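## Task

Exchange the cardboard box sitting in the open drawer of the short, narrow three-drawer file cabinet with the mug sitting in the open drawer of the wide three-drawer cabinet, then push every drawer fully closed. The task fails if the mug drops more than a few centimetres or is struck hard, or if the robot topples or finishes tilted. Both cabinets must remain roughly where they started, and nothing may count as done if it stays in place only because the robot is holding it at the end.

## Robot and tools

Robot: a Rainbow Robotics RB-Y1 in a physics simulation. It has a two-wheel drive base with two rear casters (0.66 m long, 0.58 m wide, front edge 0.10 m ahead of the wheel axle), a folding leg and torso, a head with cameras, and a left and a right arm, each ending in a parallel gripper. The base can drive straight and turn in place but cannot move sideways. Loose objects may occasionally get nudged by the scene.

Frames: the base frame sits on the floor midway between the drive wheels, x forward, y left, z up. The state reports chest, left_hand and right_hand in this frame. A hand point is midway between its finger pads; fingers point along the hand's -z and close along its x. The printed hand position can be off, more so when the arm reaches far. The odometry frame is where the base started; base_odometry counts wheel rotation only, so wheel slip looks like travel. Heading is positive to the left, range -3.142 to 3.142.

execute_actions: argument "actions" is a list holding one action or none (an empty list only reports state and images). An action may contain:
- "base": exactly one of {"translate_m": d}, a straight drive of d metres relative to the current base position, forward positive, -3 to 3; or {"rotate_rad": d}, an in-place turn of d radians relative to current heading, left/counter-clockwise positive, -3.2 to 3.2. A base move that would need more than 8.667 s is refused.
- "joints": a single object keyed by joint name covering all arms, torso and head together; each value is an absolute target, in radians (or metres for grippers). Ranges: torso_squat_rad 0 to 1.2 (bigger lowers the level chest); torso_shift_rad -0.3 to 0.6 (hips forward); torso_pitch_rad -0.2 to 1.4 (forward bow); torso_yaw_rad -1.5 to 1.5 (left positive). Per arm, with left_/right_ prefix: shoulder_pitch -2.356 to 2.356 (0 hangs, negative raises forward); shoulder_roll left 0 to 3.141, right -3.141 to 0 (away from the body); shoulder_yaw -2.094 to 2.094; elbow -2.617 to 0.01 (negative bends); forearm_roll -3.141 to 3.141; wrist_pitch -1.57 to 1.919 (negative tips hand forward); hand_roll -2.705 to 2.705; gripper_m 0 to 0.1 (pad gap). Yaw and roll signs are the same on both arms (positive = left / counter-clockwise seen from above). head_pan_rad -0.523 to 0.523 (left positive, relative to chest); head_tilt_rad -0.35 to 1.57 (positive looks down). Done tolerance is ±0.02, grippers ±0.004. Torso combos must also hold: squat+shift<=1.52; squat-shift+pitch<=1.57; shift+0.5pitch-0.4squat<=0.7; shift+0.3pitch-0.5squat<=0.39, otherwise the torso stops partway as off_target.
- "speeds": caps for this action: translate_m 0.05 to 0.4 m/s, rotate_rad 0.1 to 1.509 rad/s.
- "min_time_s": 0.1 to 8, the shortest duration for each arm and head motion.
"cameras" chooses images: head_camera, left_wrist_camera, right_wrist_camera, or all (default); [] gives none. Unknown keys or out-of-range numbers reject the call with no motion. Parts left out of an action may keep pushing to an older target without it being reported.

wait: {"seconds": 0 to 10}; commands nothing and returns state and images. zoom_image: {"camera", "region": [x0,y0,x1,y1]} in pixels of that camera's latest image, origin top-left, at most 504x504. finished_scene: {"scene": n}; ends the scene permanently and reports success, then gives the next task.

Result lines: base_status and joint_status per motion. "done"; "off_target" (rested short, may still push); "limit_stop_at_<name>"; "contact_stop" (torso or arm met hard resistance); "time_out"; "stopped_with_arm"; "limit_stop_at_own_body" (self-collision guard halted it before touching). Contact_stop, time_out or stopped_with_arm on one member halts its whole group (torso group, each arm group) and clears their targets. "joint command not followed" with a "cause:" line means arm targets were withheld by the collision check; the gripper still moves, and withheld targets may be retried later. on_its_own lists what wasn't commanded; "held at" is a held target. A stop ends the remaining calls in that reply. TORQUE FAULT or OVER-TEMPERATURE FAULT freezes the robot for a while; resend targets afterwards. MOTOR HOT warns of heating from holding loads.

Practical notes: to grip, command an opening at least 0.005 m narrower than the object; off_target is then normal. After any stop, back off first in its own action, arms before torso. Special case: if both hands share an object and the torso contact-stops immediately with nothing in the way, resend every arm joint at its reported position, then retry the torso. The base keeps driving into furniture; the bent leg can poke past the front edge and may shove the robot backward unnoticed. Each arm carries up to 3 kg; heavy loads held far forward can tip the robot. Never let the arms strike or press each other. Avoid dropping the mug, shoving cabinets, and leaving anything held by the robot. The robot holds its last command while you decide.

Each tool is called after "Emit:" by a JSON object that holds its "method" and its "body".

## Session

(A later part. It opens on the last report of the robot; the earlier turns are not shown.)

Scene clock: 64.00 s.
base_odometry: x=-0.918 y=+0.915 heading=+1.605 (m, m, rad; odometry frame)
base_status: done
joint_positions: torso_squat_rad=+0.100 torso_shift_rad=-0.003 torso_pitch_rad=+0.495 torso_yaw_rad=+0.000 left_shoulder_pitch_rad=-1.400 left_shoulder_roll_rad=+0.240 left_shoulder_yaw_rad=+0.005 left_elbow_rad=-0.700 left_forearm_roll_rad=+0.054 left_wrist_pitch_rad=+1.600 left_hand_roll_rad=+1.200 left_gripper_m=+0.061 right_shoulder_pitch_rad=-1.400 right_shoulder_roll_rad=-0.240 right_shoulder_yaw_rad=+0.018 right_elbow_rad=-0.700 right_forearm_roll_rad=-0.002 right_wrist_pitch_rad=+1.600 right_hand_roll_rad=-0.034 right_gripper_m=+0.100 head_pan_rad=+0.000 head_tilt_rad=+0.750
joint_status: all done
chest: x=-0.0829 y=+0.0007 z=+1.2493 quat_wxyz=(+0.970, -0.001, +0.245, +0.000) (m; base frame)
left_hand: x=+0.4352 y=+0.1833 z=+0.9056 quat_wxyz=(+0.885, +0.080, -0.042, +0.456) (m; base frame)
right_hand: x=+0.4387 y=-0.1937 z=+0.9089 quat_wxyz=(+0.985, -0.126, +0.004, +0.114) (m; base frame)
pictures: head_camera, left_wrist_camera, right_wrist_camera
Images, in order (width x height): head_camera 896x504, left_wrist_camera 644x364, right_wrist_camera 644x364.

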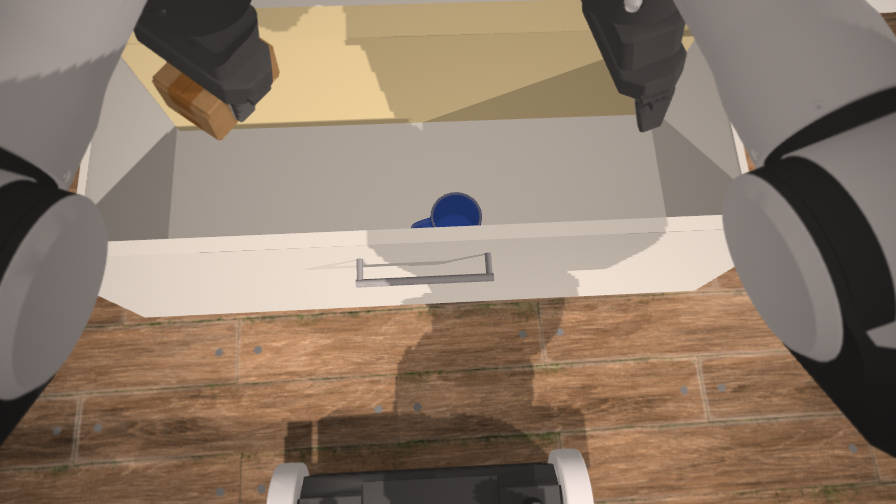

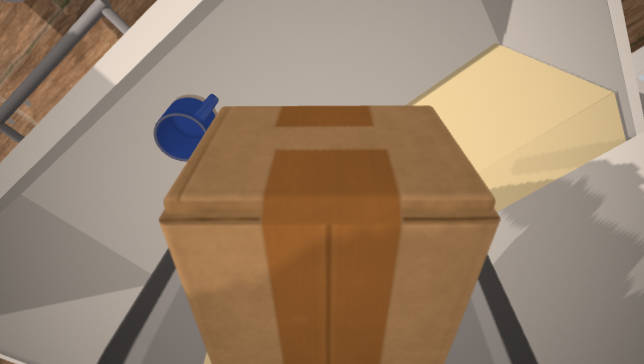

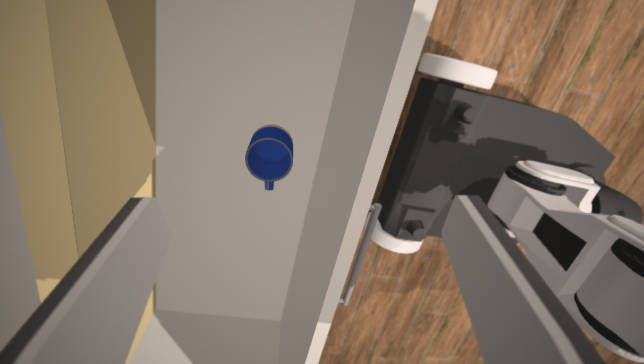

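Emit:
{"method": "execute_actions", "body": {"actions": [{"joints":{"torso_pitch_rad":1.0,"torso_squat_rad":0.0,"head_tilt_rad":0.4,"left_shoulder_pitch_rad":-1.9,"left_elbow_rad":-0.3,"left_wrist_pitch_rad":1.2,"left_shoulder_roll_rad":0.35,"right_shoulder_pitch_rad":-1.9,"right_elbow_rad":-0.3,"right_wrist_pitch_rad":1.2,"right_shoulder_roll_rad":-0.0}}]}}

Scene clock: 67.37 s.
base_odometry: x=-0.918 y=+0.915 heading=+1.605 (m, m, rad; odometry frame)
base_status: not commanded
joint_positions: torso_squat_rad=+0.000 torso_shift_rad=-0.003 torso_pitch_rad=+1.000 torso_yaw_rad=+0.000 left_shoulder_pitch_rad=-1.899 left_shoulder_roll_rad=+0.350 left_shoulder_yaw_rad=+0.005 left_elbow_rad=-0.300 left_forearm_roll_rad=+0.054 left_wrist_pitch_rad=+1.200 left_hand_roll_rad=+1.200 left_gripper_m=+0.059 right_shoulder_pitch_rad=-1.829 right_shoulder_roll_rad=-0.055 right_shoulder_yaw_rad=+0.018 right_elbow_rad=-0.373 right_forearm_roll_rad=-0.002 right_wrist_pitch_rad=+1.291 right_hand_roll_rad=-0.034 right_gripper_m=+0.100 head_pan_rad=+0.000 head_tilt_rad=+0.400
joint_status: right_shoulder_pitch_rad time_out (moved -0.429 of -0.500); right_shoulder_roll_rad time_out (moved +0.185 of +0.240); right_elbow_rad time_out (moved +0.327 of +0.400); right_wrist_pitch_rad time_out (moved -0.309 of -0.400); the others done
on_its_own: right_shoulder_pitch_rad is held at -1.829, not at your -1.900, since a time_out; right_shoulder_roll_rad is held at -0.055, not at your +0.000, since a time_out; right_elbow_rad is held at -0.373, not at your -0.300, since a time_out; right_wrist_pitch_rad is held at +1.291, not at your +1.200, since a time_out
chest: x=+0.0306 y=+0.0007 z=+1.1476 quat_wxyz=(+0.878, -0.001, +0.480, +0.000) (m; base frame)
left_hand: x=+0.5509 y=+0.1689 z=+0.6850 quat_wxyz=(+0.892, +0.057, -0.035, +0.447) (m; base frame)
right_hand: x=+0.4496 y=-0.0127 z=+0.6575 quat_wxyz=(+0.968, -0.014, +0.066, +0.240) (m; base frame)
pictures: head_camera, left_wrist_camera, right_wrist_camera
joint command not followed: on one or more control steps a check withheld the commanded joint targets of the right arm, and it was not sent them on those steps.
cause: the commanded joint targets would bring a part of the robot too close to another arm (this arm's wrist and the other arm's wrist); next, command targets that bring no part of the robot closer to that arm.
Images, in order (width x height): head_camera 896x504, left_wrist_camera 644x364, right_wrist_camera 644x364.

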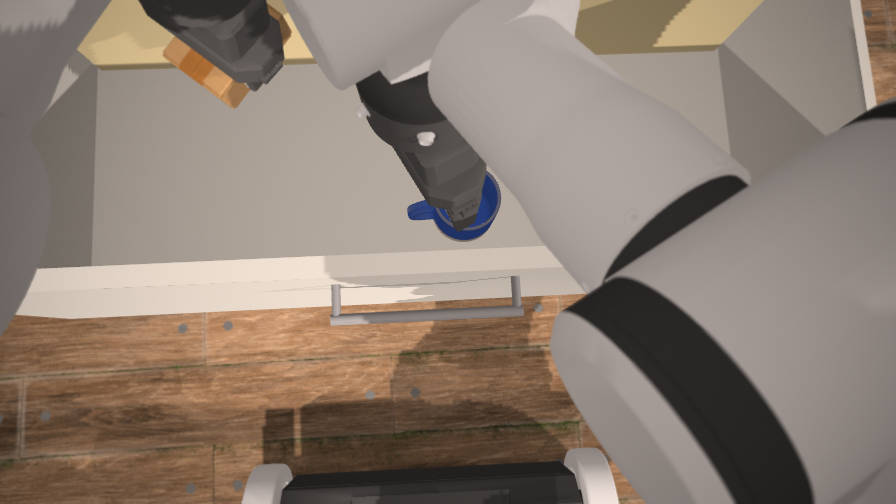

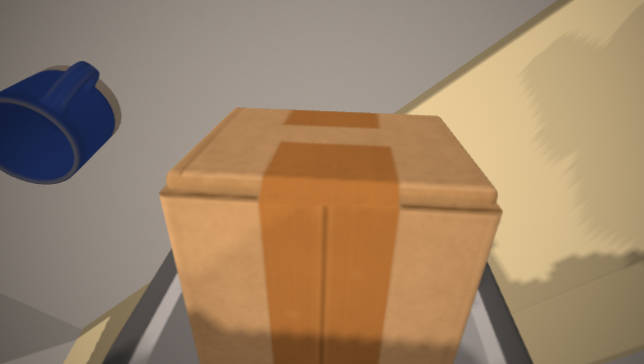

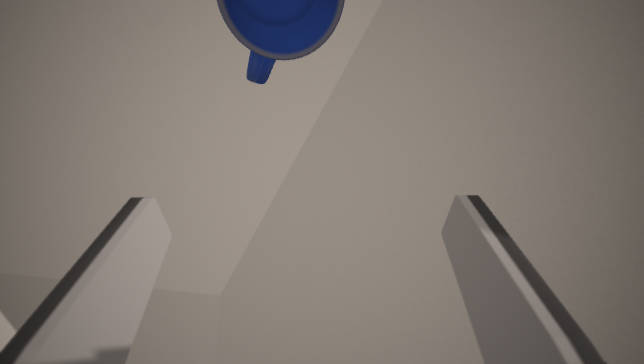

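Emit:
{"method": "execute_actions", "body": {"actions": [{"joints":{"left_shoulder_pitch_rad":-1.6,"left_wrist_pitch_rad":0.9,"left_shoulder_roll_rad":0.5},"min_time_s":1.5}], "cameras": ["head_camera","left_wrist_camera"]}}

Scene clock: 69.50 s.
base_odometry: x=-0.918 y=+0.915 heading=+1.605 (m, m, rad; odometry frame)
base_status: not commanded
joint_positions: torso_squat_rad=+0.000 torso_shift_rad=-0.003 torso_pitch_rad=+1.000 torso_yaw_rad=+0.000 left_shoulder_pitch_rad=-1.600 left_shoulder_roll_rad=+0.500 left_shoulder_yaw_rad=+0.005 left_elbow_rad=-0.300 left_forearm_roll_rad=+0.054 left_wrist_pitch_rad=+0.900 left_hand_roll_rad=+1.200 left_gripper_m=+0.059 right_shoulder_pitch_rad=-1.829 right_shoulder_roll_rad=-0.055 right_shoulder_yaw_rad=+0.018 right_elbow_rad=-0.373 right_forearm_roll_rad=-0.002 right_wrist_pitch_rad=+1.291 right_hand_roll_rad=-0.034 right_gripper_m=+0.100 head_pan_rad=+0.000 head_tilt_rad=+0.400
joint_status: all done
on_its_own: right_shoulder_pitch_rad is held at -1.829, not at your -1.900, since a time_out; right_shoulder_roll_rad is held at -0.055, not at your +0.000, since a time_out; right_elbow_rad is held at -0.373, not at your -0.300, since a time_out; right_wrist_pitch_rad is held at +1.291, not at your +1.200, since a time_out
chest: x=+0.0306 y=+0.0007 z=+1.1476 quat_wxyz=(+0.878, -0.001, +0.480, +0.000) (m; base frame)
left_hand: x=+0.4865 y=+0.3237 z=+0.5911 quat_wxyz=(+0.863, +0.101, -0.086, +0.487) (m; base frame)
right_hand: x=+0.4496 y=-0.0127 z=+0.6575 quat_wxyz=(+0.968, -0.014, +0.066, +0.240) (m; base frame)
pictures: head_camera, left_wrist_camera
Images, in order (width x height): head_camera 896x504, left_wrist_camera 644x364.

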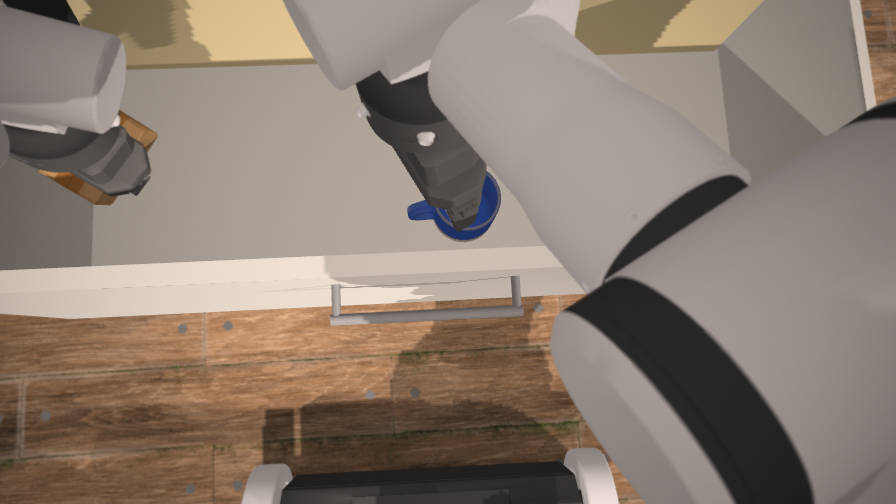

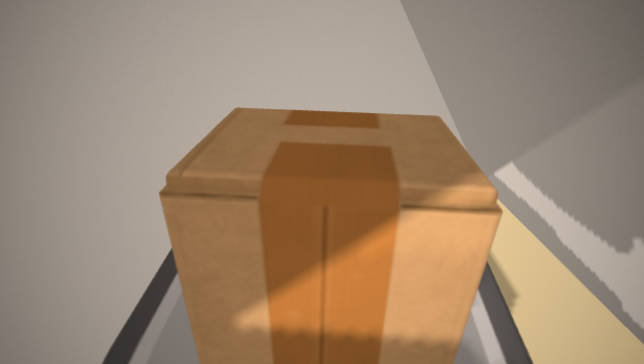

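Emit:
{"method": "execute_actions", "body": {"actions": [{"joints":{"left_shoulder_pitch_rad":-1.5,"left_elbow_rad":-0.1,"left_wrist_pitch_rad":0.6,"left_shoulder_roll_rad":0.42},"min_time_s":1.5}], "cameras": ["head_camera","left_wrist_camera"]}}

Scene clock: 71.67 s.
base_odometry: x=-0.918 y=+0.915 heading=+1.605 (m, m, rad; odometry frame)
base_status: not commanded
joint_positions: torso_squat_rad=+0.000 torso_shift_rad=-0.003 torso_pitch_rad=+1.000 torso_yaw_rad=+0.000 left_shoulder_pitch_rad=-1.500 left_shoulder_roll_rad=+0.420 left_shoulder_yaw_rad=+0.005 left_elbow_rad=-0.100 left_forearm_roll_rad=+0.054 left_wrist_pitch_rad=+0.600 left_hand_roll_rad=+1.200 left_gripper_m=+0.059 right_shoulder_pitch_rad=-1.829 right_shoulder_roll_rad=-0.055 right_shoulder_yaw_rad=+0.018 right_elbow_rad=-0.373 right_forearm_roll_rad=-0.002 right_wrist_pitch_rad=+1.291 right_hand_roll_rad=-0.034 right_gripper_m=+0.100 head_pan_rad=+0.000 head_tilt_rad=+0.400
joint_status: all done
on_its_own: right_shoulder_pitch_rad is held at -1.829, not at your -1.900, since a time_out; right_shoulder_roll_rad is held at -0.055, not at your +0.000, since a time_out; right_elbow_rad is held at -0.373, not at your -0.300, since a time_out; right_wrist_pitch_rad is held at +1.291, not at your +1.200, since a time_out
chest: x=+0.0305 y=+0.0006 z=+1.1477 quat_wxyz=(+0.878, -0.001, +0.479, +0.000) (m; base frame)
left_hand: x=+0.3959 y=+0.3092 z=+0.5181 quat_wxyz=(+0.875, +0.085, -0.067, +0.472) (m; base frame)
right_hand: x=+0.4497 y=-0.0127 z=+0.6577 quat_wxyz=(+0.968, -0.014, +0.066, +0.240) (m; base frame)
pictures: head_camera, left_wrist_camera
Images, in order (width x height): head_camera 896x504, left_wrist_camera 644x364.

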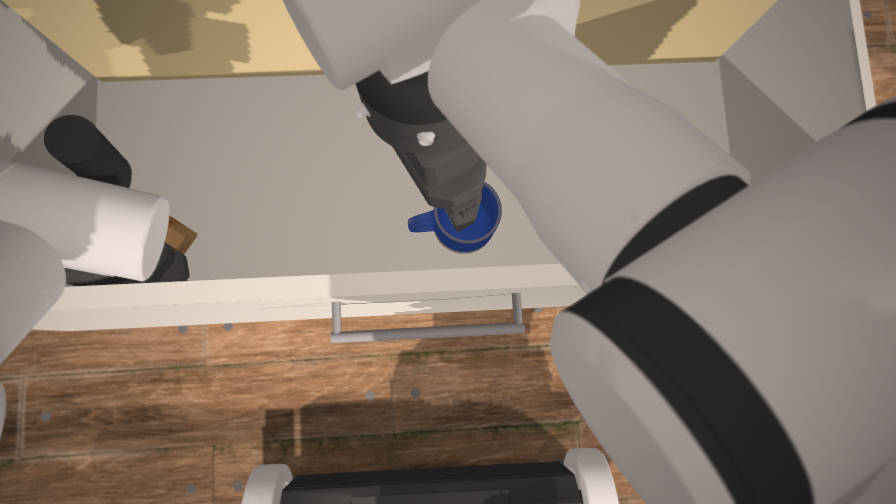

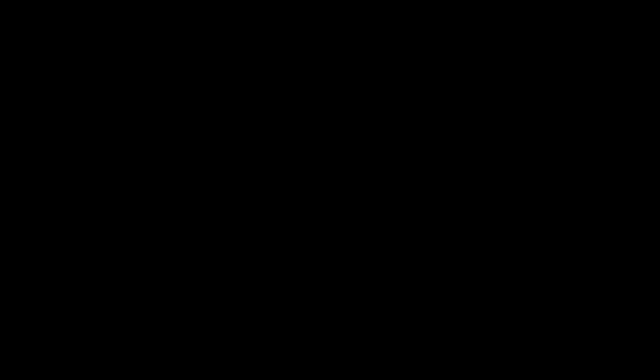

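Emit:
{"method": "execute_actions", "body": {"actions": [{"base":{"translate_m":0.1}}], "cameras": []}}

Emit:
{"method": "execute_actions", "body": {"actions": [{"joints":{"torso_squat_rad":0.4}}]}}

Scene clock: 73.73 s.
base_odometry: x=-0.922 y=+1.015 heading=+1.605 (m, m, rad; odometry frame)
base_status: done
joint_positions: torso_squat_rad=+0.000 torso_shift_rad=-0.003 torso_pitch_rad=+1.000 torso_yaw_rad=+0.000 left_shoulder_pitch_rad=-1.500 left_shoulder_roll_rad=+0.420 left_shoulder_yaw_rad=+0.005 left_elbow_rad=-0.100 left_forearm_roll_rad=+0.054 left_wrist_pitch_rad=+0.600 left_hand_roll_rad=+1.200 left_gripper_m=+0.059 right_shoulder_pitch_rad=-1.829 right_shoulder_roll_rad=-0.055 right_shoulder_yaw_rad=+0.018 right_elbow_rad=-0.374 right_forearm_roll_rad=-0.002 right_wrist_pitch_rad=+1.291 right_hand_roll_rad=-0.034 right_gripper_m=+0.100 head_pan_rad=+0.000 head_tilt_rad=+0.400
joint_status: not commanded
on_its_own: right_shoulder_pitch_rad is held at -1.829, not at your -1.900, since a time_out; right_shoulder_roll_rad is held at -0.055, not at your +0.000, since a time_out; right_elbow_rad is held at -0.373, not at your -0.300, since a time_out; right_wrist_pitch_rad is held at +1.291, not at your +1.200, since a time_out
chest: x=+0.0305 y=+0.0006 z=+1.1477 quat_wxyz=(+0.878, -0.001, +0.479, +0.000) (m; base frame)
left_hand: x=+0.3954 y=+0.3092 z=+0.5179 quat_wxyz=(+0.875, +0.085, -0.067, +0.472) (m; base frame)
right_hand: x=+0.4497 y=-0.0127 z=+0.6576 quat_wxyz=(+0.968, -0.014, +0.066, +0.240) (m; base frame)
pictures: none
No camera images: the call's "cameras" was empty. Leave "cameras" out to get every camera's image.

Scene clock: 75.83 s.
base_odometry: x=-0.922 y=+1.015 heading=+1.605 (m, m, rad; odometry frame)
base_status: not commanded
joint_positions: torso_squat_rad=+0.400 torso_shift_rad=-0.003 torso_pitch_rad=+1.000 torso_yaw_rad=+0.000 left_shoulder_pitch_rad=-1.500 left_shoulder_roll_rad=+0.420 left_shoulder_yaw_rad=+0.005 left_elbow_rad=-0.100 left_forearm_roll_rad=+0.054 left_wrist_pitch_rad=+0.600 left_hand_roll_rad=+1.200 left_gripper_m=+0.059 right_shoulder_pitch_rad=-1.829 right_shoulder_roll_rad=-0.055 right_shoulder_yaw_rad=+0.018 right_elbow_rad=-0.374 right_forearm_roll_rad=-0.002 right_wrist_pitch_rad=+1.291 right_hand_roll_rad=-0.034 right_gripper_m=+0.100 head_pan_rad=+0.000 head_tilt_rad=+0.400
joint_status: all done
on_its_own: right_shoulder_pitch_rad is held at -1.829, not at your -1.900, since a time_out; right_shoulder_roll_rad is held at -0.055, not at your +0.000, since a time_out; right_elbow_rad is held at -0.373, not at your -0.300, since a time_out; right_wrist_pitch_rad is held at +1.291, not at your +1.200, since a time_out
chest: x=+0.0306 y=+0.0006 z=+1.0924 quat_wxyz=(+0.878, -0.001, +0.479, +0.000) (m; base frame)
left_hand: x=+0.3956 y=+0.3091 z=+0.4627 quat_wxyz=(+0.875, +0.085, -0.067, +0.472) (m; base frame)
right_hand: x=+0.4498 y=-0.0128 z=+0.6024 quat_wxyz=(+0.968, -0.014, +0.066, +0.240) (m; base frame)
pictures: head_camera, left_wrist_camera, right_wrist_camera
Images, in order (width x height): head_camera 896x504, left_wrist_camera 644x364, right_wrist_camera 644x364.

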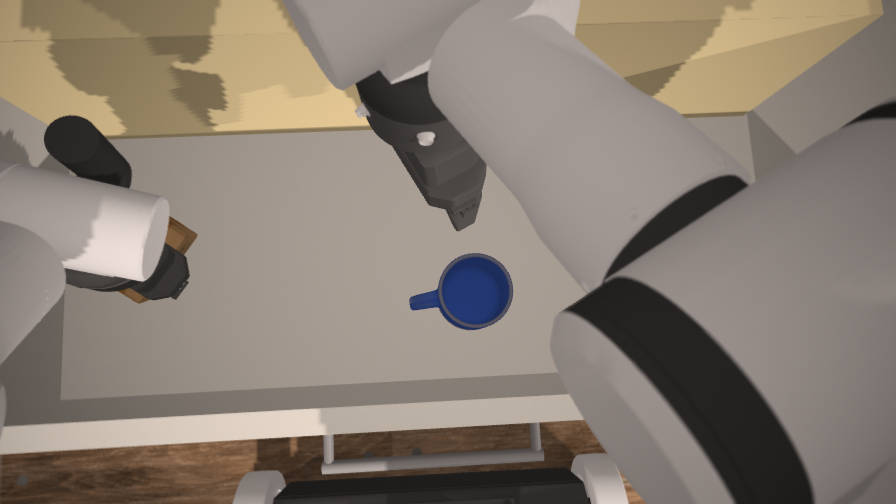

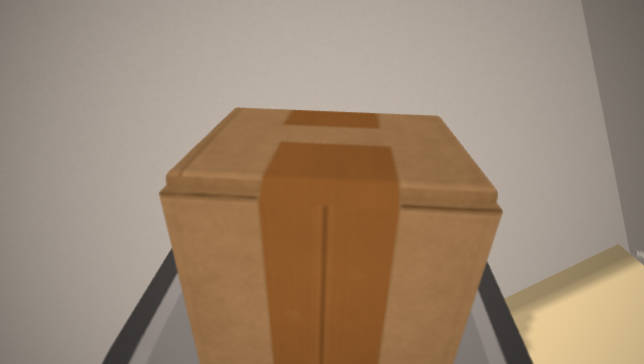

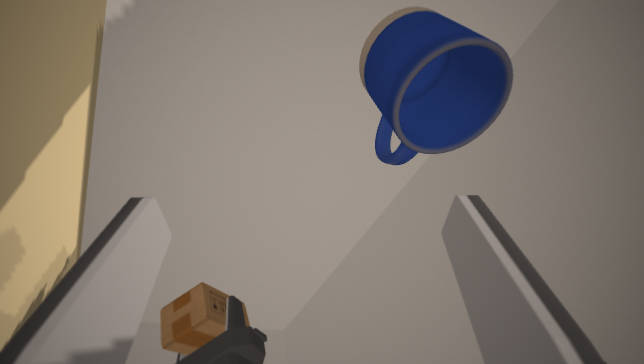

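Not down yet; lower more.

Emit:
{"method": "execute_actions", "body": {"actions": [{"joints":{"torso_squat_rad":0.52}}], "cameras": ["right_wrist_camera"]}}

Scene clock: 77.27 s.
base_odometry: x=-0.922 y=+1.015 heading=+1.605 (m, m, rad; odometry frame)
base_status: not commanded
joint_positions: torso_squat_rad=+0.520 torso_shift_rad=-0.004 torso_pitch_rad=+0.996 torso_yaw_rad=+0.001 left_shoulder_pitch_rad=-1.506 left_shoulder_roll_rad=+0.422 left_shoulder_yaw_rad=+0.005 left_elbow_rad=-0.102 left_forearm_roll_rad=+0.054 left_wrist_pitch_rad=+0.600 left_hand_roll_rad=+1.200 left_gripper_m=+0.059 right_shoulder_pitch_rad=-1.829 right_shoulder_roll_rad=-0.055 right_shoulder_yaw_rad=+0.018 right_elbow_rad=-0.373 right_forearm_roll_rad=-0.002 right_wrist_pitch_rad=+1.291 right_hand_roll_rad=-0.034 right_gripper_m=+0.100 head_pan_rad=+0.000 head_tilt_rad=+0.400
joint_status: all done
on_its_own: right_shoulder_pitch_rad is held at -1.829, not at your -1.900, since a time_out; right_shoulder_roll_rad is held at -0.055, not at your +0.000, since a time_out; right_elbow_rad is held at -0.373, not at your -0.300, since a time_out; right_wrist_pitch_rad is held at +1.291, not at your +1.200, since a time_out
chest: x=+0.0293 y=+0.0002 z=+1.0560 quat_wxyz=(+0.878, +0.000, +0.478, +0.000) (m; base frame)
left_hand: x=+0.4015 y=+0.3090 z=+0.4300 quat_wxyz=(+0.875, +0.083, -0.072, +0.472) (m; base frame)
right_hand: x=+0.4502 y=-0.0127 z=+0.5675 quat_wxyz=(+0.968, -0.014, +0.064, +0.240) (m; base frame)
pictures: right_wrist_camera
Images, in order (width x height): right_wrist_camera 644x364.

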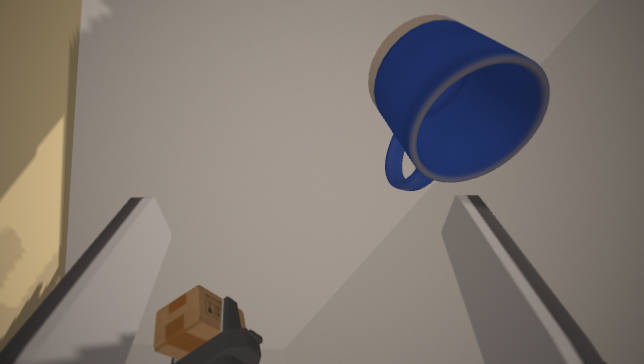

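Emit:
{"method": "execute_actions", "body": {"actions": [{"joints":{"left_gripper_m":0.1}}], "cameras": []}}

Emit:
{"method": "execute_actions", "body": {"actions": [{"joints":{"torso_squat_rad":0.2}}], "cameras": []}}

Emit:
{"method": "execute_actions", "body": {"actions": [{"joints":{"left_shoulder_pitch_rad":-1.9,"left_elbow_rad":-0.5,"left_wrist_pitch_rad":1.4,"left_shoulder_roll_rad":0.6,"right_shoulder_pitch_rad":-1.6,"right_elbow_rad":-0.3,"right_wrist_pitch_rad":0.9,"right_shoulder_roll_rad":-0.03,"right_hand_roll_rad":-0.45}}], "cameras": ["head_camera","right_wrist_camera"]}}

Scene clock: 79.00 s.
base_odometry: x=-0.922 y=+1.015 heading=+1.605 (m, m, rad; odometry frame)
base_status: not commanded
joint_positions: torso_squat_rad=+0.520 torso_shift_rad=-0.004 torso_pitch_rad=+0.995 torso_yaw_rad=+0.002 left_shoulder_pitch_rad=-1.506 left_shoulder_roll_rad=+0.432 left_shoulder_yaw_rad=+0.003 left_elbow_rad=-0.102 left_forearm_roll_rad=+0.052 left_wrist_pitch_rad=+0.601 left_hand_roll_rad=+1.200 left_gripper_m=+0.096 right_shoulder_pitch_rad=-1.829 right_shoulder_roll_rad=-0.055 right_shoulder_yaw_rad=+0.018 right_elbow_rad=-0.373 right_forearm_roll_rad=-0.002 right_wrist_pitch_rad=+1.291 right_hand_roll_rad=-0.034 right_gripper_m=+0.100 head_pan_rad=+0.000 head_tilt_rad=+0.400
joint_status: left_gripper_m off_target (ended at +0.096, target +0.100)
on_its_own: right_shoulder_pitch_rad is held at -1.829, not at your -1.900, since a time_out; right_shoulder_roll_rad is held at -0.055, not at your +0.000, since a time_out; right_elbow_rad is held at -0.373, not at your -0.300, since a time_out; right_wrist_pitch_rad is held at +1.291, not at your +1.200, since a time_out
chest: x=+0.0290 y=+0.0002 z=+1.0562 quat_wxyz=(+0.879, +0.000, +0.477, +0.001) (m; base frame)
left_hand: x=+0.4032 y=+0.3176 z=+0.4328 quat_wxyz=(+0.874, +0.087, -0.076, +0.473) (m; base frame)
right_hand: x=+0.4504 y=-0.0117 z=+0.5680 quat_wxyz=(+0.968, -0.013, +0.063, +0.241) (m; base frame)
pictures: none
No camera images: the call's "cameras" was empty. Leave "cameras" out to get every camera's image.

Scene clock: 80.83 s.
base_odometry: x=-0.922 y=+1.015 heading=+1.605 (m, m, rad; odometry frame)
base_status: not commanded
joint_positions: torso_squat_rad=+0.200 torso_shift_rad=-0.003 torso_pitch_rad=+1.000 torso_yaw_rad=+0.000 left_shoulder_pitch_rad=-1.500 left_shoulder_roll_rad=+0.420 left_shoulder_yaw_rad=+0.004 left_elbow_rad=-0.100 left_forearm_roll_rad=+0.054 left_wrist_pitch_rad=+0.600 left_hand_roll_rad=+1.200 left_gripper_m=+0.099 right_shoulder_pitch_rad=-1.829 right_shoulder_roll_rad=-0.055 right_shoulder_yaw_rad=+0.018 right_elbow_rad=-0.373 right_forearm_roll_rad=-0.002 right_wrist_pitch_rad=+1.291 right_hand_roll_rad=-0.034 right_gripper_m=+0.100 head_pan_rad=+0.000 head_tilt_rad=+0.400
joint_status: all done
on_its_own: right_shoulder_pitch_rad is held at -1.829, not at your -1.900, since a time_out; right_shoulder_roll_rad is held at -0.055, not at your +0.000, since a time_out; right_elbow_rad is held at -0.373, not at your -0.300, since a time_out; right_wrist_pitch_rad is held at +1.291, not at your +1.200, since a time_out
chest: x=+0.0305 y=+0.0006 z=+1.1337 quat_wxyz=(+0.878, +0.000, +0.479, +0.000) (m; base frame)
left_hand: x=+0.3957 y=+0.3093 z=+0.5042 quat_wxyz=(+0.875, +0.085, -0.067, +0.471) (m; base frame)
right_hand: x=+0.4496 y=-0.0128 z=+0.6437 quat_wxyz=(+0.968, -0.014, +0.066, +0.240) (m; base frame)
pictures: none
No camera images: the call's "cameras" was empty. Leave "cameras" out to get every camera's image.

Scene clock: 91.27 s.
TORQUE FAULT: left_elbow_rad reached its load limit. The robot stopped for 10 seconds, dropped its targets and accepts commands again. The stop added 9.5 s to the call and to motion_time.
base_odometry: x=-0.922 y=+1.015 heading=+1.605 (m, m, rad; odometry frame)
base_status: not commanded
joint_positions: torso_squat_rad=+0.200 torso_shift_rad=-0.003 torso_pitch_rad=+1.000 torso_yaw_rad=+0.000 left_shoulder_pitch_rad=-1.688 left_shoulder_roll_rad=+0.506 left_shoulder_yaw_rad=+0.004 left_elbow_rad=-0.280 left_forearm_roll_rad=+0.054 left_wrist_pitch_rad=+0.997 left_hand_roll_rad=+1.200 left_gripper_m=+0.099 right_shoulder_pitch_rad=-1.622 right_shoulder_roll_rad=-0.036 right_shoulder_yaw_rad=+0.018 right_elbow_rad=-0.315 right_forearm_roll_rad=-0.002 right_wrist_pitch_rad=+0.938 right_hand_roll_rad=-0.413 right_gripper_m=+0.100 head_pan_rad=+0.000 head_tilt_rad=+0.400
joint_status: left_shoulder_pitch_rad torque_fault (moved -0.188 of -0.400); left_shoulder_roll_rad torque_fault (moved +0.086 of +0.180); left_elbow_rad torque_fault (moved -0.179 of -0.400); left_wrist_pitch_rad torque_fault (moved +0.397 of +0.800); right_shoulder_pitch_rad torque_fault (moved +0.207 of +0.229); right_wrist_pitch_rad torque_fault (moved -0.354 of -0.391); right_hand_roll_rad torque_fault (moved -0.379 of -0.416); the others done
on_its_own: left_shoulder_pitch_rad is held at -1.691, not at your -1.900, since a torque_fault; left_shoulder_roll_rad is held at +0.507, not at your +0.600, since a torque_fault; left_elbow_rad is held at -0.282, not at your -0.500, since a torque_fault; left_wrist_pitch_rad is held at +0.997, not at your +1.400, since a torque_fault; right_shoulder_pitch_rad is held at -1.622, not at your -1.600, since a torque_fault; right_wrist_pitch_rad is held at +0.937, not at your +0.900, since a torque_fault; right_hand_roll_rad is held at -0.413, not at your -0.450, since a torque_fault
chest: x=+0.0305 y=+0.0007 z=+1.1337 quat_wxyz=(+0.878, -0.001, +0.480, +0.000) (m; base frame)
left_hand: x=+0.5073 y=+0.3130 z=+0.6057 quat_wxyz=(+0.860, +0.108, -0.073, +0.494) (m; base frame)
right_hand: x=+0.3891 y=-0.0192 z=+0.5516 quat_wxyz=(+0.999, +0.021, +0.031, +0.037) (m; base frame)
pictures: head_camera, right_wrist_camera
Images, in order (width x height): head_camera 896x504, right_wrist_camera 644x364.

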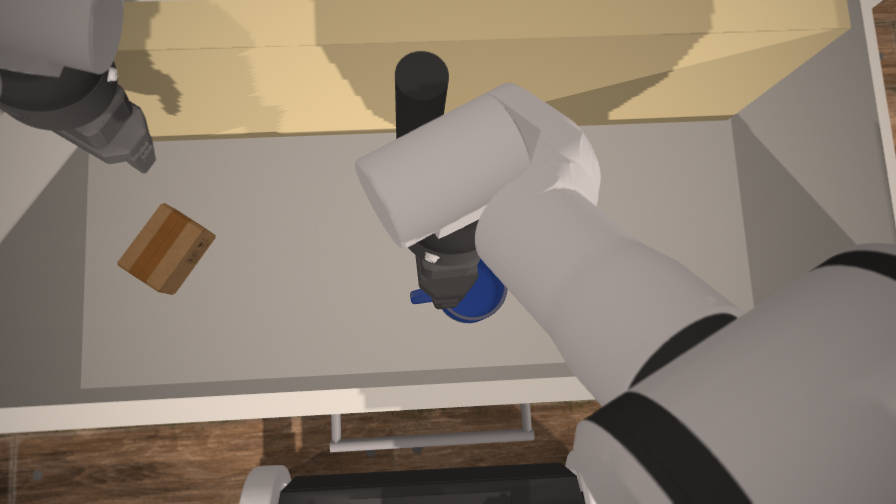

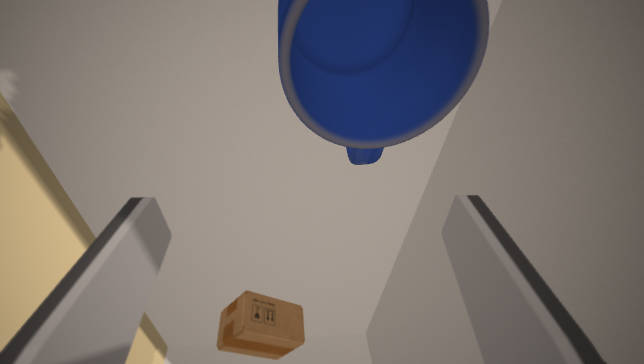

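Emit:
{"method": "execute_actions", "body": {"actions": [{"joints":{"left_shoulder_pitch_rad":-1.0,"left_elbow_rad":-1.3,"left_wrist_pitch_rad":1.3,"left_shoulder_roll_rad":0.3,"right_shoulder_pitch_rad":-1.58,"right_wrist_pitch_rad":0.9,"right_shoulder_roll_rad":-0.11},"min_time_s":2}], "cameras": ["head_camera","right_wrist_camera"]}}

Scene clock: 94.10 s.
base_odometry: x=-0.922 y=+1.015 heading=+1.605 (m, m, rad; odometry frame)
base_status: not commanded
joint_positions: torso_squat_rad=+0.200 torso_shift_rad=-0.003 torso_pitch_rad=+1.000 torso_yaw_rad=+0.000 left_shoulder_pitch_rad=-1.000 left_shoulder_roll_rad=+0.300 left_shoulder_yaw_rad=+0.004 left_elbow_rad=-1.300 left_forearm_roll_rad=+0.054 left_wrist_pitch_rad=+1.300 left_hand_roll_rad=+1.200 left_gripper_m=+0.099 right_shoulder_pitch_rad=-1.580 right_shoulder_roll_rad=-0.110 right_shoulder_yaw_rad=+0.018 right_elbow_rad=-0.315 right_forearm_roll_rad=-0.002 right_wrist_pitch_rad=+0.900 right_hand_roll_rad=-0.413 right_gripper_m=+0.100 head_pan_rad=+0.000 head_tilt_rad=+0.400
joint_status: all done
on_its_own: right_hand_roll_rad is held at -0.413, not at your -0.450, since a torque_fault
chest: x=+0.0305 y=+0.0007 z=+1.1337 quat_wxyz=(+0.878, -0.001, +0.479, +0.000) (m; base frame)
left_hand: x=+0.3605 y=+0.2162 z=+0.5691 quat_wxyz=(+0.894, +0.040, -0.019, +0.446) (m; base frame)
right_hand: x=+0.3961 y=-0.0731 z=+0.5352 quat_wxyz=(+1.000, -0.005, +0.022, +0.012) (m; base frame)
pictures: head_camera, right_wrist_camera
Images, in order (width x height): head_camera 896x504, right_wrist_camera 644x364.

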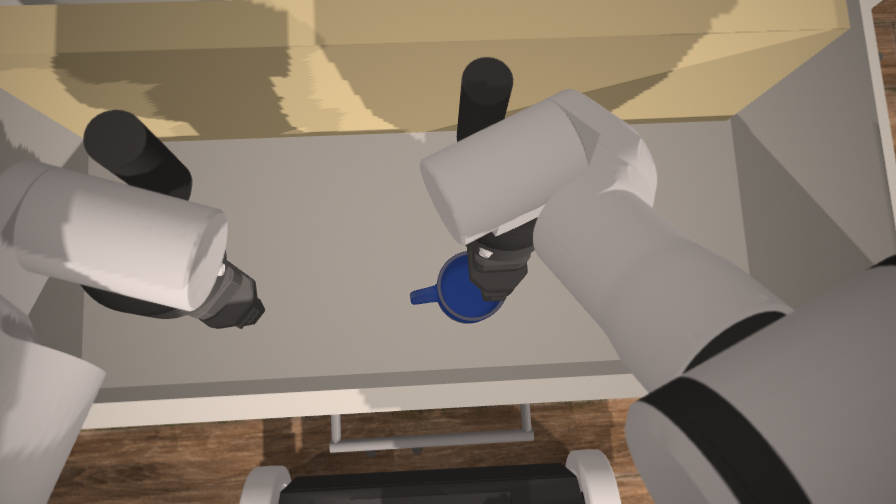

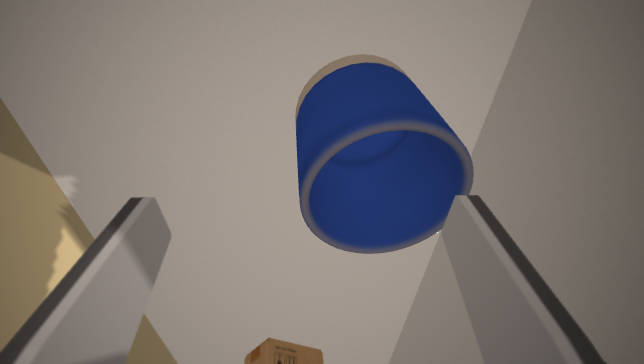

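Emit:
{"method": "execute_actions", "body": {"actions": [{"base":{"translate_m":-0.035},"joints":{"right_shoulder_roll_rad":-0.09}}], "cameras": ["right_wrist_camera"]}}

Scene clock: 95.77 s.
base_odometry: x=-0.921 y=+0.980 heading=+1.605 (m, m, rad; odometry frame)
base_status: done
joint_positions: torso_squat_rad=+0.200 torso_shift_rad=-0.003 torso_pitch_rad=+1.000 torso_yaw_rad=+0.000 left_shoulder_pitch_rad=-1.000 left_shoulder_roll_rad=+0.300 left_shoulder_yaw_rad=+0.004 left_elbow_rad=-1.300 left_forearm_roll_rad=+0.054 left_wrist_pitch_rad=+1.300 left_hand_roll_rad=+1.200 left_gripper_m=+0.099 right_shoulder_pitch_rad=-1.580 right_shoulder_roll_rad=-0.090 right_shoulder_yaw_rad=+0.018 right_elbow_rad=-0.315 right_forearm_roll_rad=-0.002 right_wrist_pitch_rad=+0.900 right_hand_roll_rad=-0.413 right_gripper_m=+0.100 head_pan_rad=+0.000 head_tilt_rad=+0.400
joint_status: all done
on_its_own: right_hand_roll_rad is held at -0.413, not at your -0.450, since a torque_fault
chest: x=+0.0305 y=+0.0007 z=+1.1337 quat_wxyz=(+0.878, -0.001, +0.479, +0.000) (m; base frame)
left_hand: x=+0.3605 y=+0.2162 z=+0.5691 quat_wxyz=(+0.894, +0.040, -0.019, +0.446) (m; base frame)
right_hand: x=+0.3902 y=-0.0602 z=+0.5356 quat_wxyz=(+1.000, +0.003, +0.025, +0.018) (m; base frame)
pictures: right_wrist_camera
Images, in order (width x height): right_wrist_camera 644x364.

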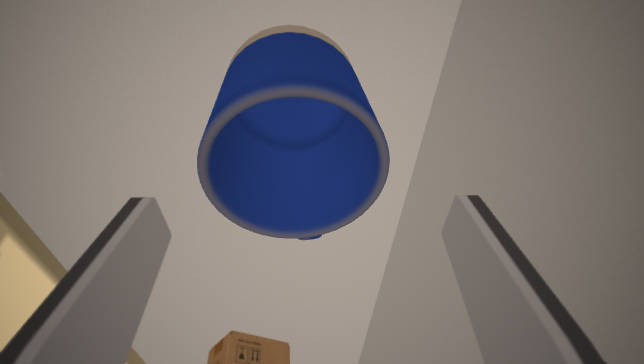

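Emit:
{"method": "execute_actions", "body": {"actions": [{"joints":{"torso_squat_rad":0.45}}], "cameras": ["right_wrist_camera","head_camera"]}}

Scene clock: 97.60 s.
base_odometry: x=-0.921 y=+0.980 heading=+1.605 (m, m, rad; odometry frame)
base_status: not commanded
joint_positions: torso_squat_rad=+0.450 torso_shift_rad=-0.003 torso_pitch_rad=+1.000 torso_yaw_rad=+0.000 left_shoulder_pitch_rad=-1.000 left_shoulder_roll_rad=+0.300 left_shoulder_yaw_rad=+0.004 left_elbow_rad=-1.300 left_forearm_roll_rad=+0.054 left_wrist_pitch_rad=+1.300 left_hand_roll_rad=+1.200 left_gripper_m=+0.099 right_shoulder_pitch_rad=-1.580 right_shoulder_roll_rad=-0.090 right_shoulder_yaw_rad=+0.018 right_elbow_rad=-0.315 right_forearm_roll_rad=-0.002 right_wrist_pitch_rad=+0.900 right_hand_roll_rad=-0.413 right_gripper_m=+0.100 head_pan_rad=+0.000 head_tilt_rad=+0.400
joint_status: all done
on_its_own: right_hand_roll_rad is held at -0.413, not at your -0.450, since a torque_fault
chest: x=+0.0307 y=+0.0006 z=+1.0780 quat_wxyz=(+0.878, -0.001, +0.479, +0.000) (m; base frame)
left_hand: x=+0.3607 y=+0.2162 z=+0.5134 quat_wxyz=(+0.894, +0.040, -0.019, +0.446) (m; base frame)
right_hand: x=+0.3903 y=-0.0602 z=+0.4798 quat_wxyz=(+1.000, +0.003, +0.025, +0.018) (m; base frame)
pictures: head_camera, right_wrist_camera
Images, in order (width x height): head_camera 896x504, right_wrist_camera 644x364.

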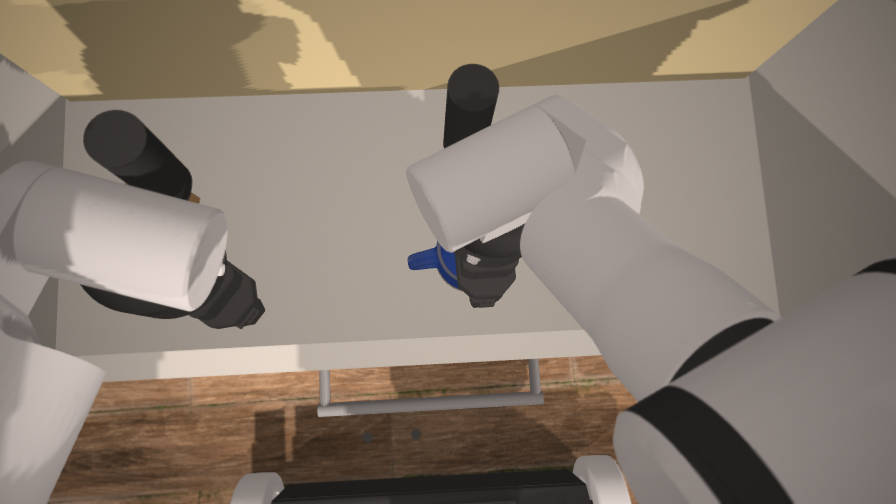

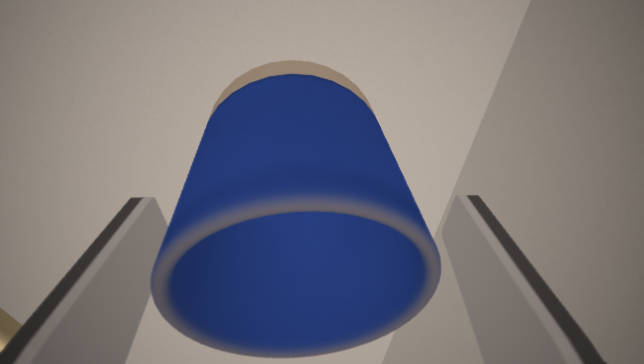

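A bit lower, then grip.

Emit:
{"method": "execute_actions", "body": {"actions": [{"joints":{"torso_squat_rad":0.52}}], "cameras": []}}

Emit:
{"method": "execute_actions", "body": {"actions": [{"joints":{"right_gripper_m":0.05}}], "cameras": ["right_wrist_camera"]}}

Emit:
{"method": "execute_actions", "body": {"actions": [{"joints":{"torso_squat_rad":0.0}}], "cameras": ["right_wrist_camera"]}}

Scene clock: 98.93 s.
base_odometry: x=-0.921 y=+0.980 heading=+1.605 (m, m, rad; odometry frame)
base_status: not commanded
joint_positions: torso_squat_rad=+0.520 torso_shift_rad=-0.003 torso_pitch_rad=+1.000 torso_yaw_rad=+0.000 left_shoulder_pitch_rad=-1.000 left_shoulder_roll_rad=+0.300 left_shoulder_yaw_rad=+0.004 left_elbow_rad=-1.300 left_forearm_roll_rad=+0.054 left_wrist_pitch_rad=+1.300 left_hand_roll_rad=+1.200 left_gripper_m=+0.099 right_shoulder_pitch_rad=-1.580 right_shoulder_roll_rad=-0.090 right_shoulder_yaw_rad=+0.018 right_elbow_rad=-0.315 right_forearm_roll_rad=-0.002 right_wrist_pitch_rad=+0.900 right_hand_roll_rad=-0.413 right_gripper_m=+0.100 head_pan_rad=+0.000 head_tilt_rad=+0.400
joint_status: all done
on_its_own: right_hand_roll_rad is held at -0.413, not at your -0.450, since a torque_fault
chest: x=+0.0307 y=+0.0006 z=+1.0552 quat_wxyz=(+0.878, -0.001, +0.479, +0.000) (m; base frame)
left_hand: x=+0.3607 y=+0.2162 z=+0.4905 quat_wxyz=(+0.894, +0.040, -0.019, +0.446) (m; base frame)
right_hand: x=+0.3904 y=-0.0602 z=+0.4570 quat_wxyz=(+1.000, +0.003, +0.025, +0.018) (m; base frame)
pictures: none
No camera images: the call's "cameras" was empty. Leave "cameras" out to get every camera's image.

Scene clock: 99.93 s.
base_odometry: x=-0.921 y=+0.980 heading=+1.605 (m, m, rad; odometry frame)
base_status: not commanded
joint_positions: torso_squat_rad=+0.520 torso_shift_rad=-0.003 torso_pitch_rad=+1.000 torso_yaw_rad=+0.000 left_shoulder_pitch_rad=-1.000 left_shoulder_roll_rad=+0.300 left_shoulder_yaw_rad=+0.004 left_elbow_rad=-1.300 left_forearm_roll_rad=+0.054 left_wrist_pitch_rad=+1.300 left_hand_roll_rad=+1.200 left_gripper_m=+0.099 right_shoulder_pitch_rad=-1.580 right_shoulder_roll_rad=-0.090 right_shoulder_yaw_rad=+0.018 right_elbow_rad=-0.315 right_forearm_roll_rad=-0.002 right_wrist_pitch_rad=+0.900 right_hand_roll_rad=-0.413 right_gripper_m=+0.083 head_pan_rad=+0.000 head_tilt_rad=+0.400
joint_status: right_gripper_m off_target (ended at +0.083, target +0.050)
on_its_own: right_hand_roll_rad is held at -0.413, not at your -0.450, since a torque_fault
chest: x=+0.0307 y=+0.0006 z=+1.0552 quat_wxyz=(+0.878, -0.001, +0.479, +0.000) (m; base frame)
left_hand: x=+0.3607 y=+0.2162 z=+0.4906 quat_wxyz=(+0.894, +0.040, -0.019, +0.446) (m; base frame)
right_hand: x=+0.3904 y=-0.0602 z=+0.4570 quat_wxyz=(+1.000, +0.003, +0.025, +0.018) (m; base frame)
pictures: right_wrist_camera
Images, in order (width x height): right_wrist_camera 644x364.

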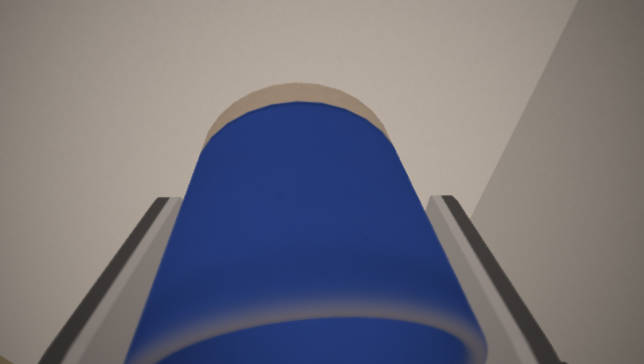

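Scene clock: 102.43 s.
base_odometry: x=-0.921 y=+0.980 heading=+1.605 (m, m, rad; odometry frame)
base_status: not commanded
joint_positions: torso_squat_rad=+0.000 torso_shift_rad=-0.003 torso_pitch_rad=+1.000 torso_yaw_rad=+0.000 left_shoulder_pitch_rad=-1.000 left_shoulder_roll_rad=+0.300 left_shoulder_yaw_rad=+0.004 left_elbow_rad=-1.300 left_forearm_roll_rad=+0.054 left_wrist_pitch_rad=+1.300 left_hand_roll_rad=+1.200 left_gripper_m=+0.099 right_shoulder_pitch_rad=-1.580 right_shoulder_roll_rad=-0.090 right_shoulder_yaw_rad=+0.018 right_elbow_rad=-0.315 right_forearm_roll_rad=-0.002 right_wrist_pitch_rad=+0.900 right_hand_roll_rad=-0.413 right_gripper_m=+0.083 head_pan_rad=+0.000 head_tilt_rad=+0.400
joint_status: all done
on_its_own: right_hand_roll_rad is held at -0.413, not at your -0.450, since a torque_fault
chest: x=+0.0305 y=+0.0007 z=+1.1476 quat_wxyz=(+0.878, -0.001, +0.480, +0.000) (m; base frame)
left_hand: x=+0.3604 y=+0.2162 z=+0.5830 quat_wxyz=(+0.894, +0.040, -0.019, +0.446) (m; base frame)
right_hand: x=+0.3901 y=-0.0602 z=+0.5494 quat_wxyz=(+1.000, +0.003, +0.025, +0.018) (m; base frame)
pictures: right_wrist_camera
Images, in order (width x height): right_wrist_camera 644x364.

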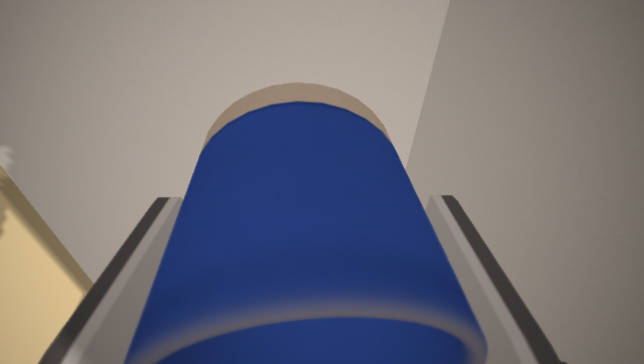

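Emit:
{"method": "execute_actions", "body": {"actions": [{"joints":{"torso_pitch_rad":0.5,"right_shoulder_pitch_rad":-1.4,"right_elbow_rad":-0.7,"right_wrist_pitch_rad":1.6,"right_shoulder_roll_rad":-0.24,"left_shoulder_pitch_rad":-1.4,"left_elbow_rad":-0.7,"left_wrist_pitch_rad":1.6,"left_shoulder_roll_rad":0.24,"head_tilt_rad":0.7},"min_time_s":2}], "cameras": ["head_camera"]}}

Emit:
{"method": "execute_actions", "body": {"actions": [{"base":{"translate_m":-0.35}}], "cameras": []}}

Scene clock: 105.37 s.
base_odometry: x=-0.921 y=+0.980 heading=+1.605 (m, m, rad; odometry frame)
base_status: not commanded
joint_positions: torso_squat_rad=+0.000 torso_shift_rad=-0.003 torso_pitch_rad=+0.500 torso_yaw_rad=+0.000 left_shoulder_pitch_rad=-1.400 left_shoulder_roll_rad=+0.240 left_shoulder_yaw_rad=+0.004 left_elbow_rad=-0.700 left_forearm_roll_rad=+0.054 left_wrist_pitch_rad=+1.600 left_hand_roll_rad=+1.200 left_gripper_m=+0.099 right_shoulder_pitch_rad=-1.400 right_shoulder_roll_rad=-0.240 right_shoulder_yaw_rad=+0.018 right_elbow_rad=-0.700 right_forearm_roll_rad=-0.002 right_wrist_pitch_rad=+1.600 right_hand_roll_rad=-0.413 right_gripper_m=+0.080 head_pan_rad=+0.000 head_tilt_rad=+0.700
joint_status: all done
on_its_own: right_hand_roll_rad is held at -0.413, not at your -0.450, since a torque_fault
chest: x=-0.0816 y=+0.0007 z=+1.2520 quat_wxyz=(+0.969, -0.001, +0.247, +0.000) (m; base frame)
left_hand: x=+0.4349 y=+0.1834 z=+0.9058 quat_wxyz=(+0.886, +0.082, -0.040, +0.455) (m; base frame)
right_hand: x=+0.4383 y=-0.1937 z=+0.9089 quat_wxyz=(+0.989, -0.125, -0.017, -0.073) (m; base frame)
pictures: head_camera
Images, in order (width x height): head_camera 896x504.

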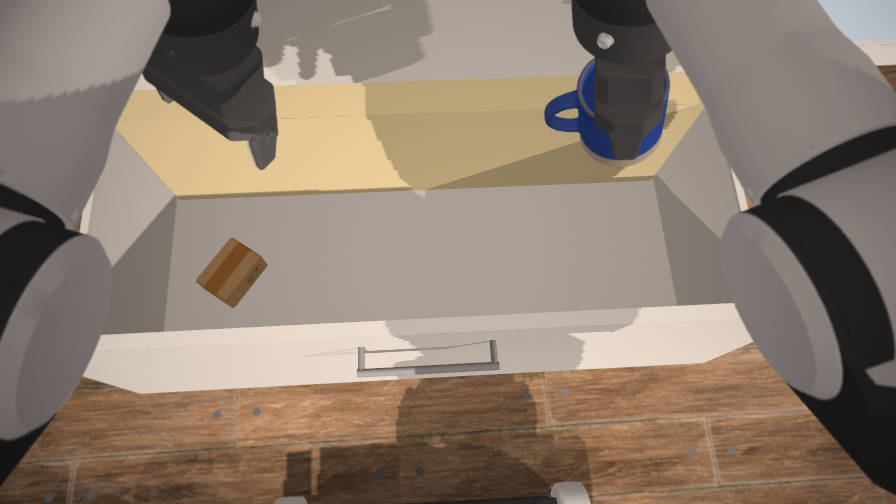

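Scene clock: 107.67 s.
base_odometry: x=-0.909 y=+0.630 heading=+1.604 (m, m, rad; odometry frame)
base_status: done
joint_positions: torso_squat_rad=+0.000 torso_shift_rad=-0.003 torso_pitch_rad=+0.500 torso_yaw_rad=+0.000 left_shoulder_pitch_rad=-1.400 left_shoulder_roll_rad=+0.240 left_shoulder_yaw_rad=+0.004 left_elbow_rad=-0.700 left_forearm_roll_rad=+0.054 left_wrist_pitch_rad=+1.600 left_hand_roll_rad=+1.200 left_gripper_m=+0.099 right_shoulder_pitch_rad=-1.400 right_shoulder_roll_rad=-0.240 right_shoulder_yaw_rad=+0.018 right_elbow_rad=-0.700 right_forearm_roll_rad=-0.002 right_wrist_pitch_rad=+1.600 right_hand_roll_rad=-0.413 right_gripper_m=+0.080 head_pan_rad=+0.000 head_tilt_rad=+0.700
joint_status: not commanded
on_its_own: right_hand_roll_rad is held at -0.413, not at your -0.450, since a torque_fault
chest: x=-0.0816 y=+0.0007 z=+1.2521 quat_wxyz=(+0.969, -0.001, +0.247, +0.000) (m; base frame)
left_hand: x=+0.4348 y=+0.1833 z=+0.9058 quat_wxyz=(+0.886, +0.082, -0.040, +0.455) (m; base frame)
right_hand: x=+0.4381 y=-0.1938 z=+0.9088 quat_wxyz=(+0.989, -0.125, -0.017, -0.073) (m; base frame)
pictures: none
No camera images: the call's "cameras" was empty. Leave "cameras" out to get every camera's image.

Emit:
{"method": "execute_actions", "body": {"actions": [{"joints":{"right_shoulder_pitch_rad":-0.6,"right_elbow_rad":-1.5,"right_shoulder_roll_rad":-0.1,"left_shoulder_pitch_rad":-1.0,"left_elbow_rad":-0.3,"left_wrist_pitch_rad":-0.6,"left_shoulder_roll_rad":0.2,"left_gripper_m":0,"head_tilt_rad":0.4},"min_time_s":2}], "cameras": ["head_camera"]}}

Scene clock: 110.53 s.
base_odometry: x=-0.909 y=+0.630 heading=+1.604 (m, m, rad; odometry frame)
base_status: not commanded
joint_positions: torso_squat_rad=+0.000 torso_shift_rad=-0.003 torso_pitch_rad=+0.500 torso_yaw_rad=+0.000 left_shoulder_pitch_rad=-1.000 left_shoulder_roll_rad=+0.200 left_shoulder_yaw_rad=+0.004 left_elbow_rad=-0.300 left_forearm_roll_rad=+0.054 left_wrist_pitch_rad=-0.600 left_hand_roll_rad=+1.200 left_gripper_m=+0.000 right_shoulder_pitch_rad=-0.600 right_shoulder_roll_rad=-0.100 right_shoulder_yaw_rad=+0.018 right_elbow_rad=-1.500 right_forearm_roll_rad=-0.002 right_wrist_pitch_rad=+1.600 right_hand_roll_rad=-0.413 right_gripper_m=+0.080 head_pan_rad=+0.000 head_tilt_rad=+0.400
joint_status: all done
on_its_own: right_hand_roll_rad is held at -0.413, not at your -0.450, since a torque_fault
chest: x=-0.0816 y=+0.0007 z=+1.2520 quat_wxyz=(+0.969, -0.001, +0.247, +0.000) (m; base frame)
left_hand: x=+0.4913 y=+0.1833 z=+0.8401 quat_wxyz=(+0.699, -0.366, -0.514, +0.336) (m; base frame)
right_hand: x=+0.2556 y=-0.1875 z=+0.7883 quat_wxyz=(+0.994, -0.032, +0.006, -0.102) (m; base frame)
pictures: head_camera
Images, in order (width x height): head_camera 896x504.

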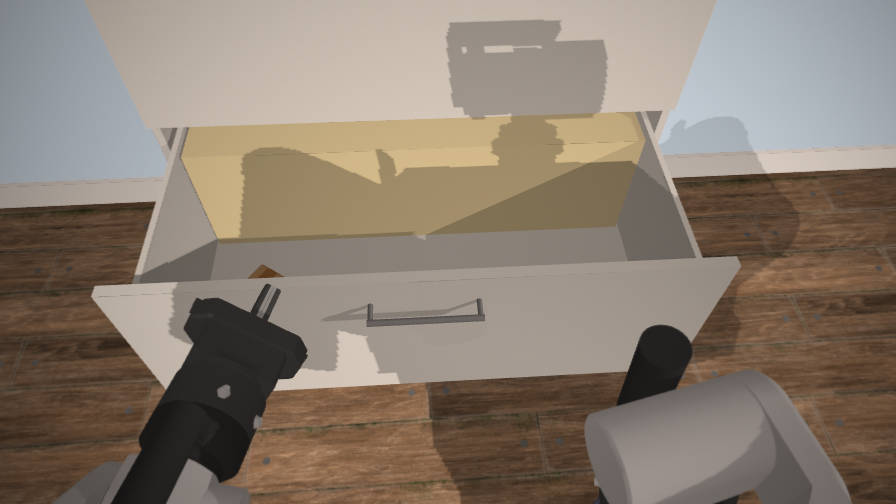

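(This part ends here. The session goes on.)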